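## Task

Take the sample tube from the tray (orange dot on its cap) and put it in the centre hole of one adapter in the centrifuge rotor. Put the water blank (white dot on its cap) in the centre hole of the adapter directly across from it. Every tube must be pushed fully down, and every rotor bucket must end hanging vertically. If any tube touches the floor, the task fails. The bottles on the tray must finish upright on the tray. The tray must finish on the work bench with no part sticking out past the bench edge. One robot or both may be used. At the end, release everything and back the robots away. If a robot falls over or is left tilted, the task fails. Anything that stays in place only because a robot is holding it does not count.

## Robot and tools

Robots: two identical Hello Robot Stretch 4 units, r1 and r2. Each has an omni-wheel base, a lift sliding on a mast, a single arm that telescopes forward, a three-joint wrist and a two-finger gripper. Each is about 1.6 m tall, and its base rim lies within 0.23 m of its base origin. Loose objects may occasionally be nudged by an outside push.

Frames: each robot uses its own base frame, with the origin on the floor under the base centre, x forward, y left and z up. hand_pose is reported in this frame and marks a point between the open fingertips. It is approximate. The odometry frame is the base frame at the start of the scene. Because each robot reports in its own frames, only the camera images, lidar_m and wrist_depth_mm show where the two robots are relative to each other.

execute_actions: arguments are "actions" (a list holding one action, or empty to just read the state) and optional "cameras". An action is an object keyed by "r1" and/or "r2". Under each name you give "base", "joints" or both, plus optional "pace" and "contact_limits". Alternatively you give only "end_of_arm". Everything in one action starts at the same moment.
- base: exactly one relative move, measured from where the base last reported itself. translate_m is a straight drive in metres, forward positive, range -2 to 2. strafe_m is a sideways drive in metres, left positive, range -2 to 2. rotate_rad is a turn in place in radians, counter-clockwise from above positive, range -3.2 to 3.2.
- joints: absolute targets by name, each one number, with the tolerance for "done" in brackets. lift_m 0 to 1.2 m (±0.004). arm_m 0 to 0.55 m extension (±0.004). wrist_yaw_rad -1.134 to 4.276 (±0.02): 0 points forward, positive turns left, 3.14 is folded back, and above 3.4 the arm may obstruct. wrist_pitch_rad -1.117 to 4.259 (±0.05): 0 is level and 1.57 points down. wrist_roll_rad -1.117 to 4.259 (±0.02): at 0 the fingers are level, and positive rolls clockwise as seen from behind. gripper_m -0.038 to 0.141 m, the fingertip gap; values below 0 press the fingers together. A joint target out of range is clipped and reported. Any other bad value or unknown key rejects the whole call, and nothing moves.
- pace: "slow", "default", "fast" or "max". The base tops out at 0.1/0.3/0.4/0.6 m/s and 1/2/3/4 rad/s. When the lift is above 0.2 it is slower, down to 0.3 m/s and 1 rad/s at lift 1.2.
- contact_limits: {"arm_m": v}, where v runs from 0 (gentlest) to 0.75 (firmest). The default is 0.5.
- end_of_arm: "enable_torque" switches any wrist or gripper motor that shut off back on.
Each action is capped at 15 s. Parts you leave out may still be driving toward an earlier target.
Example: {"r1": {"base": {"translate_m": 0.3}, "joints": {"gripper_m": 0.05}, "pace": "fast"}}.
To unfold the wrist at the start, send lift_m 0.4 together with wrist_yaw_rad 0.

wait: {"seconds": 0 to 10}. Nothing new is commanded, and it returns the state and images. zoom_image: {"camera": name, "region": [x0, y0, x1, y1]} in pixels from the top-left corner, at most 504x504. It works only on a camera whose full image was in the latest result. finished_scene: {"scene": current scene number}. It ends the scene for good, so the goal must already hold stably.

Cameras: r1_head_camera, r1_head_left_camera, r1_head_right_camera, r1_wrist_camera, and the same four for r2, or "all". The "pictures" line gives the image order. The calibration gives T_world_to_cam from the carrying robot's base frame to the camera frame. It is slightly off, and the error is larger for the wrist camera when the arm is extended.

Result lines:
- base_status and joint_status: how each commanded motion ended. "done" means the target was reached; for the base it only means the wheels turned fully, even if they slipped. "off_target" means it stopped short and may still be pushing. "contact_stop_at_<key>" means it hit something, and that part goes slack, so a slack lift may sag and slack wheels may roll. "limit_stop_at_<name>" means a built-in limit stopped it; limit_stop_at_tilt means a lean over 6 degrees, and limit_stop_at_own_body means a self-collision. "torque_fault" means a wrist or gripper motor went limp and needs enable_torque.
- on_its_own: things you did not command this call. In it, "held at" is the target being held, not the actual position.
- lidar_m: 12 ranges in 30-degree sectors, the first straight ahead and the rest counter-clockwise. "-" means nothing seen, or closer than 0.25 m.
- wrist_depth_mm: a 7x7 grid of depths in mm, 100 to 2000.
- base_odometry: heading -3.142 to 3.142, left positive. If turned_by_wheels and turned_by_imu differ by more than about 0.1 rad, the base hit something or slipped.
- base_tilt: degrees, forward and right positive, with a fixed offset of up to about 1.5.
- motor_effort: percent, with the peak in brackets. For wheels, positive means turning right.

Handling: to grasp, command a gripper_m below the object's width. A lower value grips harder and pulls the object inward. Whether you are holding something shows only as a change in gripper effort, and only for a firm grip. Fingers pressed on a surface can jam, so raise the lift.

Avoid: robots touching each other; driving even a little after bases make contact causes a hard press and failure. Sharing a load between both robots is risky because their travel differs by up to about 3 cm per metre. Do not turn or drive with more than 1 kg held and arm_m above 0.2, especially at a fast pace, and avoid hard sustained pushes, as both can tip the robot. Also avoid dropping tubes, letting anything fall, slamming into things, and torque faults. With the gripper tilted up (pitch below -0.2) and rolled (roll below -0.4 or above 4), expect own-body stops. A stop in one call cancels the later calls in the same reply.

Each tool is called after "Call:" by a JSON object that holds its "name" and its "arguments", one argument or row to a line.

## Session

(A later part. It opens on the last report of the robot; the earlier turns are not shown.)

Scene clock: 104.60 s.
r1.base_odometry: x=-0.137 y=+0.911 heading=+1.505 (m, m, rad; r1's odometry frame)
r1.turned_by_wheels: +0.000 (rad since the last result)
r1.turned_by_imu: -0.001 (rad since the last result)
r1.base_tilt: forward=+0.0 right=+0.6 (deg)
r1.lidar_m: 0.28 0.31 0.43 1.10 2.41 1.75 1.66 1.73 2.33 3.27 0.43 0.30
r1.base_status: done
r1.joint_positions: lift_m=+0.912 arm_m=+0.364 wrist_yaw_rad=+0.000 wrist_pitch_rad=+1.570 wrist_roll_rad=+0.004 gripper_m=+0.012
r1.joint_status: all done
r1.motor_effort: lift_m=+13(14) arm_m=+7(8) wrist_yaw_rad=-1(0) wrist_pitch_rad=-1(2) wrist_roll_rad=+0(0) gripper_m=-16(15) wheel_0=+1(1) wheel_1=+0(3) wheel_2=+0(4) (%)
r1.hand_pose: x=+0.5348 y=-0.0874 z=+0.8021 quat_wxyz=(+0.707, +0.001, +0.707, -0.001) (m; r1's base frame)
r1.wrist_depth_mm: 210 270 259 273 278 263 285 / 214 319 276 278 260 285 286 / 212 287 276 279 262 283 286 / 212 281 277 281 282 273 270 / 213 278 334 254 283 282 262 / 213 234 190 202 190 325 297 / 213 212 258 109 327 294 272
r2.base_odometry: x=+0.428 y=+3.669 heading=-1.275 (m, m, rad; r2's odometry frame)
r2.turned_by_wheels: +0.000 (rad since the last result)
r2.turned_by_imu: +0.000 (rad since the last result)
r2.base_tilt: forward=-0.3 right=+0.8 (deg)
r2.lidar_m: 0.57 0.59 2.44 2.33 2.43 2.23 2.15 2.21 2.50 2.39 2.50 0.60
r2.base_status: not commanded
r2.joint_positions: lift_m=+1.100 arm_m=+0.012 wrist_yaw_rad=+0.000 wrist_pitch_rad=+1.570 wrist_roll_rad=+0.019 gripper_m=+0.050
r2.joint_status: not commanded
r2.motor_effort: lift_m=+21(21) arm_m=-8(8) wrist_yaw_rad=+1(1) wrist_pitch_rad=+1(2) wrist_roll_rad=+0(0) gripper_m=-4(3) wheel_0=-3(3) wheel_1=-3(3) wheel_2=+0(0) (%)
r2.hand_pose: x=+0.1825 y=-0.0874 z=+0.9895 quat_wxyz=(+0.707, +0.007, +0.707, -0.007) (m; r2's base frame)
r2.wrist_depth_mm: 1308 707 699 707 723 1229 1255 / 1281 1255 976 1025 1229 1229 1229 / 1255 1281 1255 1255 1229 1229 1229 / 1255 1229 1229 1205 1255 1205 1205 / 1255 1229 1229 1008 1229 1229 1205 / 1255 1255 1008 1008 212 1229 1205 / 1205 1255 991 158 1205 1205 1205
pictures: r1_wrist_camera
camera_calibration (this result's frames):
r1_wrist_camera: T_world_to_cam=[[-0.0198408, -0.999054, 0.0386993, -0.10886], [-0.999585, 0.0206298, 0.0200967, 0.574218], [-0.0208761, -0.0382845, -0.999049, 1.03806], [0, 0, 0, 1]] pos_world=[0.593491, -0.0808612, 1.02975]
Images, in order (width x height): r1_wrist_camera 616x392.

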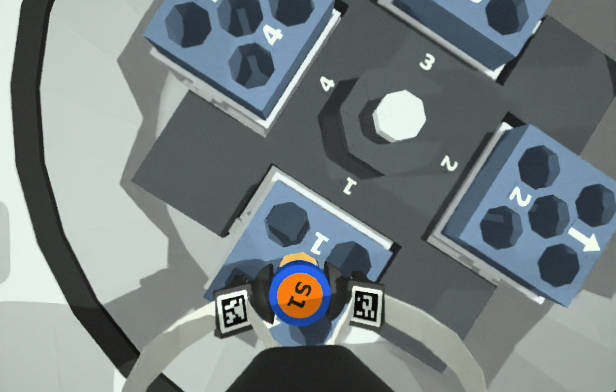

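Call:
{"name": "execute_actions", "arguments": {
  "actions": [
    {"r1":{"joints":{"gripper_m":0.05}}}
  ],
  "cameras": ["r1_wrist_camera"]
}}

Call:
{"name": "execute_actions", "arguments": {
  "actions": [
    {"r1":{"joints":{"lift_m":1.03},"pace":"fast"}}
  ],
  "cameras": ["r1_wrist_camera"]
}}

Call:
{"name": "execute_actions", "arguments": {
  "actions": [
    {"r1":{"base":{"translate_m":-0.3},"joints":{"arm_m":0.01},"pace":"max"}}
  ],
  "cameras": ["r1_head_camera","r2_head_camera"]
}}

Call:
{"name": "zoom_image", "arguments": {
  "camera": "r2_head_camera",
  "region": [130, 240, 290, 360]
}}

Scene clock: 108.63 s.
r1.base_odometry: x=-0.137 y=+0.911 heading=+1.505 (m, m, rad; r1's odometry frame)
r1.turned_by_wheels: +0.000 (rad since the last result)
r1.turned_by_imu: -0.001 (rad since the last result)
r1.base_tilt: forward=+0.0 right=+0.7 (deg)
r1.lidar_m: 0.29 0.30 0.44 1.12 2.45 1.75 1.65 1.72 2.33 3.27 0.45 0.31
r1.base_status: not commanded
r1.joint_positions: lift_m=+0.912 arm_m=+0.364 wrist_yaw_rad=+0.000 wrist_pitch_rad=+1.570 wrist_roll_rad=+0.004 gripper_m=+0.050
r1.joint_status: all done
r1.motor_effort: lift_m=+13(13) arm_m=+7(8) wrist_yaw_rad=+0(1) wrist_pitch_rad=-1(1) wrist_roll_rad=+1(1) gripper_m=-4(18) wheel_0=+1(1) wheel_1=+0(0) wheel_2=+0(0) (%)
r1.hand_pose: x=+0.5348 y=-0.0874 z=+0.8021 quat_wxyz=(+0.707, +0.001, +0.707, -0.001) (m; r1's base frame)
r1.wrist_depth_mm: 210 270 258 272 281 264 285 / 213 319 276 278 262 283 286 / 212 287 277 278 260 282 286 / 211 281 277 281 283 273 270 / 213 279 342 254 285 281 263 / 213 239 195 253 200 325 297 / 213 212 263 109 327 293 272
r2.base_odometry: x=+0.428 y=+3.669 heading=-1.275 (m, m, rad; r2's odometry frame)
r2.turned_by_wheels: +0.000 (rad since the last result)
r2.turned_by_imu: +0.000 (rad since the last result)
r2.base_tilt: forward=-0.3 right=+1.0 (deg)
r2.lidar_m: 0.58 0.60 2.43 2.35 2.45 2.26 2.13 2.20 2.50 2.38 2.47 0.60
r2.base_status: not commanded
r2.joint_positions: lift_m=+1.100 arm_m=+0.012 wrist_yaw_rad=+0.000 wrist_pitch_rad=+1.570 wrist_roll_rad=+0.019 gripper_m=+0.050
r2.joint_status: not commanded
r2.motor_effort: lift_m=+21(21) arm_m=-8(8) wrist_yaw_rad=+2(2) wrist_pitch_rad=+2(2) wrist_roll_rad=+0(0) gripper_m=-4(5) wheel_0=-3(3) wheel_1=-3(3) wheel_2=+0(0) (%)
r2.hand_pose: x=+0.1825 y=-0.0874 z=+0.9895 quat_wxyz=(+0.707, +0.007, +0.707, -0.007) (m; r2's base frame)
r2.wrist_depth_mm: 1281 691 707 707 723 1255 1255 / 1281 1308 1008 1025 1229 1229 1255 / 1255 1229 1229 1255 1255 1229 1229 / 1229 1255 1281 1229 1255 1205 1229 / 1229 1229 1255 1025 1229 1255 1205 / 1255 1255 1008 991 211 1205 1205 / 1229 1205 1025 157 1205 1205 1205
pictures: r1_wrist_camera
camera_calibration (this result's frames):
r1_wrist_camera: T_world_to_cam=[[-0.0198405, -0.999054, 0.0386993, -0.10886], [-0.999585, 0.0206296, 0.0200968, 0.574219], [-0.0208762, -0.0382845, -0.999049, 1.03806], [0, 0, 0, 1]] pos_world=[0.593491, -0.0808612, 1.02975]
Images, in order (width x height): r1_wrist_camera 616x392.

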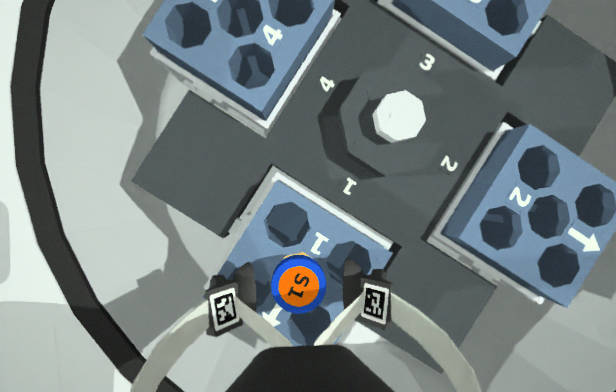

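Scene clock: 109.90 s.
r1.base_odometry: x=-0.137 y=+0.911 heading=+1.505 (m, m, rad; r1's odometry frame)
r1.turned_by_wheels: +0.000 (rad since the last result)
r1.turned_by_imu: +0.000 (rad since the last result)
r1.base_tilt: forward=-0.1 right=+0.6 (deg)
r1.lidar_m: 0.29 0.30 0.44 1.11 2.46 1.74 1.66 1.72 2.32 3.27 0.44 0.32
r1.base_status: not commanded
r1.joint_positions: lift_m=+1.030 arm_m=+0.364 wrist_yaw_rad=+0.000 wrist_pitch_rad=+1.570 wrist_roll_rad=+0.004 gripper_m=+0.050
r1.joint_status: all done
r1.motor_effort: lift_m=+22(22) arm_m=+7(7) wrist_yaw_rad=+1(0) wrist_pitch_rad=-1(0) wrist_roll_rad=+0(0) gripper_m=-4(4) wheel_0=+1(1) wheel_1=+0(0) wheel_2=+0(0) (%)
r1.hand_pose: x=+0.5348 y=-0.0874 z=+0.9194 quat_wxyz=(+0.707, +0.001, +0.707, -0.001) (m; r1's base frame)
r1.wrist_depth_mm: 946 325 387 394 377 389 355 / 1098 327 394 394 397 402 387 / 1098 330 397 392 382 404 402 / 1098 327 394 397 399 382 392 / 1118 330 410 370 402 407 357 / 759 330 195 421 200 387 345 / 1098 330 334 109 345 343 347
r2.base_odometry: x=+0.428 y=+3.669 heading=-1.275 (m, m, rad; r2's odometry frame)
r2.turned_by_wheels: +0.000 (rad since the last result)
r2.turned_by_imu: +0.000 (rad since the last result)
r2.base_tilt: forward=-0.2 right=+0.9 (deg)
r2.lidar_m: 0.58 0.61 2.42 2.35 2.44 2.23 2.14 2.21 2.50 2.37 2.48 0.60
r2.base_status: not commanded
r2.joint_positions: lift_m=+1.100 arm_m=+0.012 wrist_yaw_rad=+0.000 wrist_pitch_rad=+1.570 wrist_roll_rad=+0.019 gripper_m=+0.050
r2.joint_status: not commanded
r2.motor_effort: lift_m=+21(21) arm_m=-8(8) wrist_yaw_rad=+1(1) wrist_pitch_rad=+0(1) wrist_roll_rad=-1(1) gripper_m=-2(2) wheel_0=-3(3) wheel_1=-3(3) wheel_2=+0(0) (%)
r2.hand_pose: x=+0.1825 y=-0.0874 z=+0.9895 quat_wxyz=(+0.707, +0.007, +0.707, -0.007) (m; r2's base frame)
r2.wrist_depth_mm: 1308 707 699 707 741 1255 1255 / 1281 1281 991 1008 1229 1281 1255 / 1308 1255 1281 1281 1229 1229 1229 / 1229 1229 1255 1205 1255 1229 1229 / 1229 1229 1229 1025 1229 1205 1205 / 1281 1229 1008 991 211 1255 1205 / 1281 1255 1025 157 1205 1182 1160
pictures: r1_wrist_camera
camera_calibration (this result's frames):
r1_wrist_camera: T_world_to_cam=[[-0.0198409, -0.999054, 0.0386993, -0.113399], [-0.999585, 0.0206299, 0.0200966, 0.571865], [-0.0208759, -0.0382845, -0.999049, 1.15524], [0, 0, 0, 1]] pos_world=[0.593495, -0.0808612, 1.14704]
Images, in order (width x height): r1_wrist_camera 616x392.

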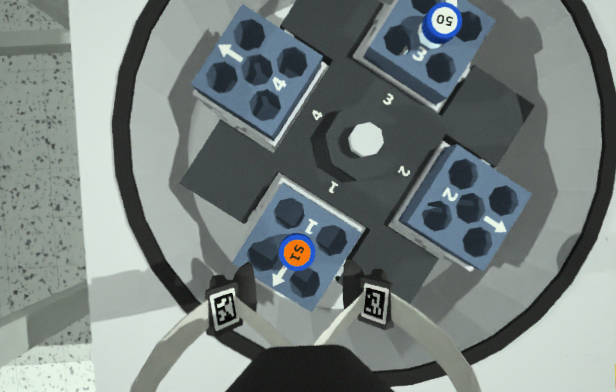

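Scene clock: 112.20 s.
r1.base_odometry: x=-0.156 y=+0.611 heading=+1.505 (m, m, rad; r1's odometry frame)
r1.turned_by_wheels: +0.000 (rad since the last result)
r1.turned_by_imu: -0.001 (rad since the last result)
r1.base_tilt: forward=+0.0 right=+0.8 (deg)
r1.lidar_m: 0.58 0.61 0.85 5.43 1.99 1.43 1.36 1.42 1.92 3.28 1.27 0.60
r1.base_status: done
r1.joint_positions: lift_m=+1.030 arm_m=+0.011 wrist_yaw_rad=+0.000 wrist_pitch_rad=+1.570 wrist_roll_rad=+0.004 gripper_m=+0.050
r1.joint_status: all done
r1.motor_effort: lift_m=+22(22) arm_m=-7(13) wrist_yaw_rad=-1(1) wrist_pitch_rad=-2(2) wrist_roll_rad=+1(1) gripper_m=-4(4) wheel_0=-1(6) wheel_1=+0(4) wheel_2=-1(8) (%)
r1.hand_pose: x=+0.1823 y=-0.0874 z=+0.9194 quat_wxyz=(+0.707, +0.001, +0.707, -0.001) (m; r1's base frame)
r1.wrist_depth_mm: 1098 960 820 854 878 1138 1160 / 1078 1098 1138 1118 1138 1160 1160 / 1098 1098 1118 1118 1138 1160 1182 / 1098 1118 1138 1118 1160 1138 1182 / 1118 1118 917 917 1160 1138 1182 / 1118 1098 196 917 200 1160 1160 / 1118 1118 1138 109 1138 1160 1160
r2.base_odometry: x=+0.428 y=+3.669 heading=-1.275 (m, m, rad; r2's odometry frame)
r2.turned_by_wheels: +0.000 (rad since the last result)
r2.turned_by_imu: +0.000 (rad since the last result)
r2.base_tilt: forward=-0.3 right=+0.7 (deg)
r2.lidar_m: 0.58 0.61 1.37 2.35 2.41 2.23 2.13 2.21 2.50 2.36 2.48 0.61
r2.base_status: not commanded
r2.joint_positions: lift_m=+1.100 arm_m=+0.012 wrist_yaw_rad=+0.000 wrist_pitch_rad=+1.570 wrist_roll_rad=+0.019 gripper_m=+0.050
r2.joint_status: not commanded
r2.motor_effort: lift_m=+21(21) arm_m=-8(8) wrist_yaw_rad=+1(1) wrist_pitch_rad=+4(3) wrist_roll_rad=+0(1) gripper_m=-2(4) wheel_0=-3(3) wheel_1=-3(3) wheel_2=+0(0) (%)
r2.hand_pose: x=+0.1825 y=-0.0874 z=+0.9895 quat_wxyz=(+0.707, +0.007, +0.707, -0.007) (m; r2's base frame)
r2.wrist_depth_mm: 1281 691 699 707 732 1281 1229 / 1255 1281 1008 1025 1255 1255 1255 / 1255 1308 1255 1229 1205 1205 1255 / 1255 1255 1281 1255 1255 1255 1229 / 1255 1229 1229 1025 1205 1205 1229 / 1255 1229 1008 1008 212 1182 1205 / 1229 1255 1025 158 1205 1205 1182
pictures: r1_head_camera, r2_head_camera
Images, in order (width x height): r1_head_camera 420x560, r2_head_camera 420x560.

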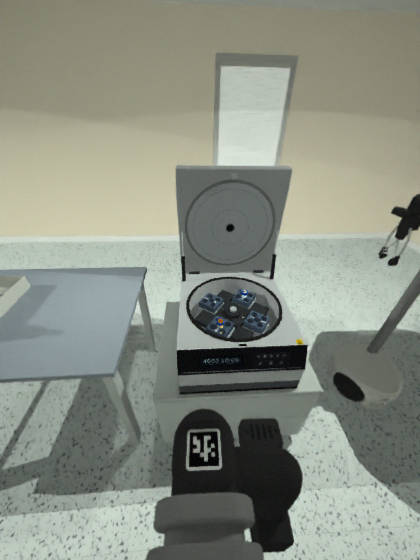

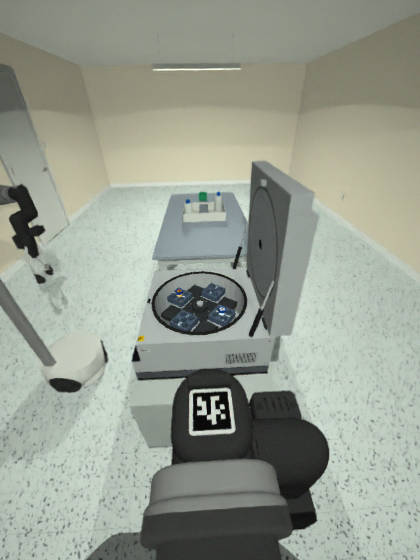

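Region (130, 240, 290, 360) of r2_head_camera's 420x560 image, scaled by 3.150, with more detail than that image has; it fills the top 378 rows of this view, and the rest is white.

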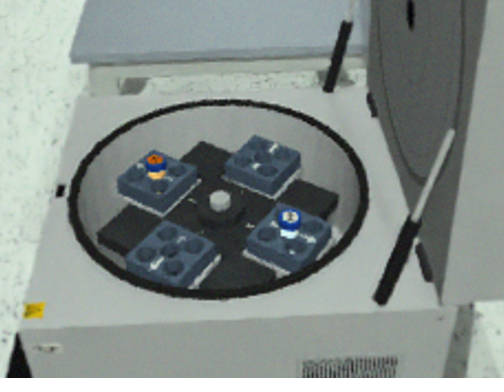

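Call:
{"name": "finished_scene", "arguments": {
  "scene": 2
}}

The scene is finished: the task was done.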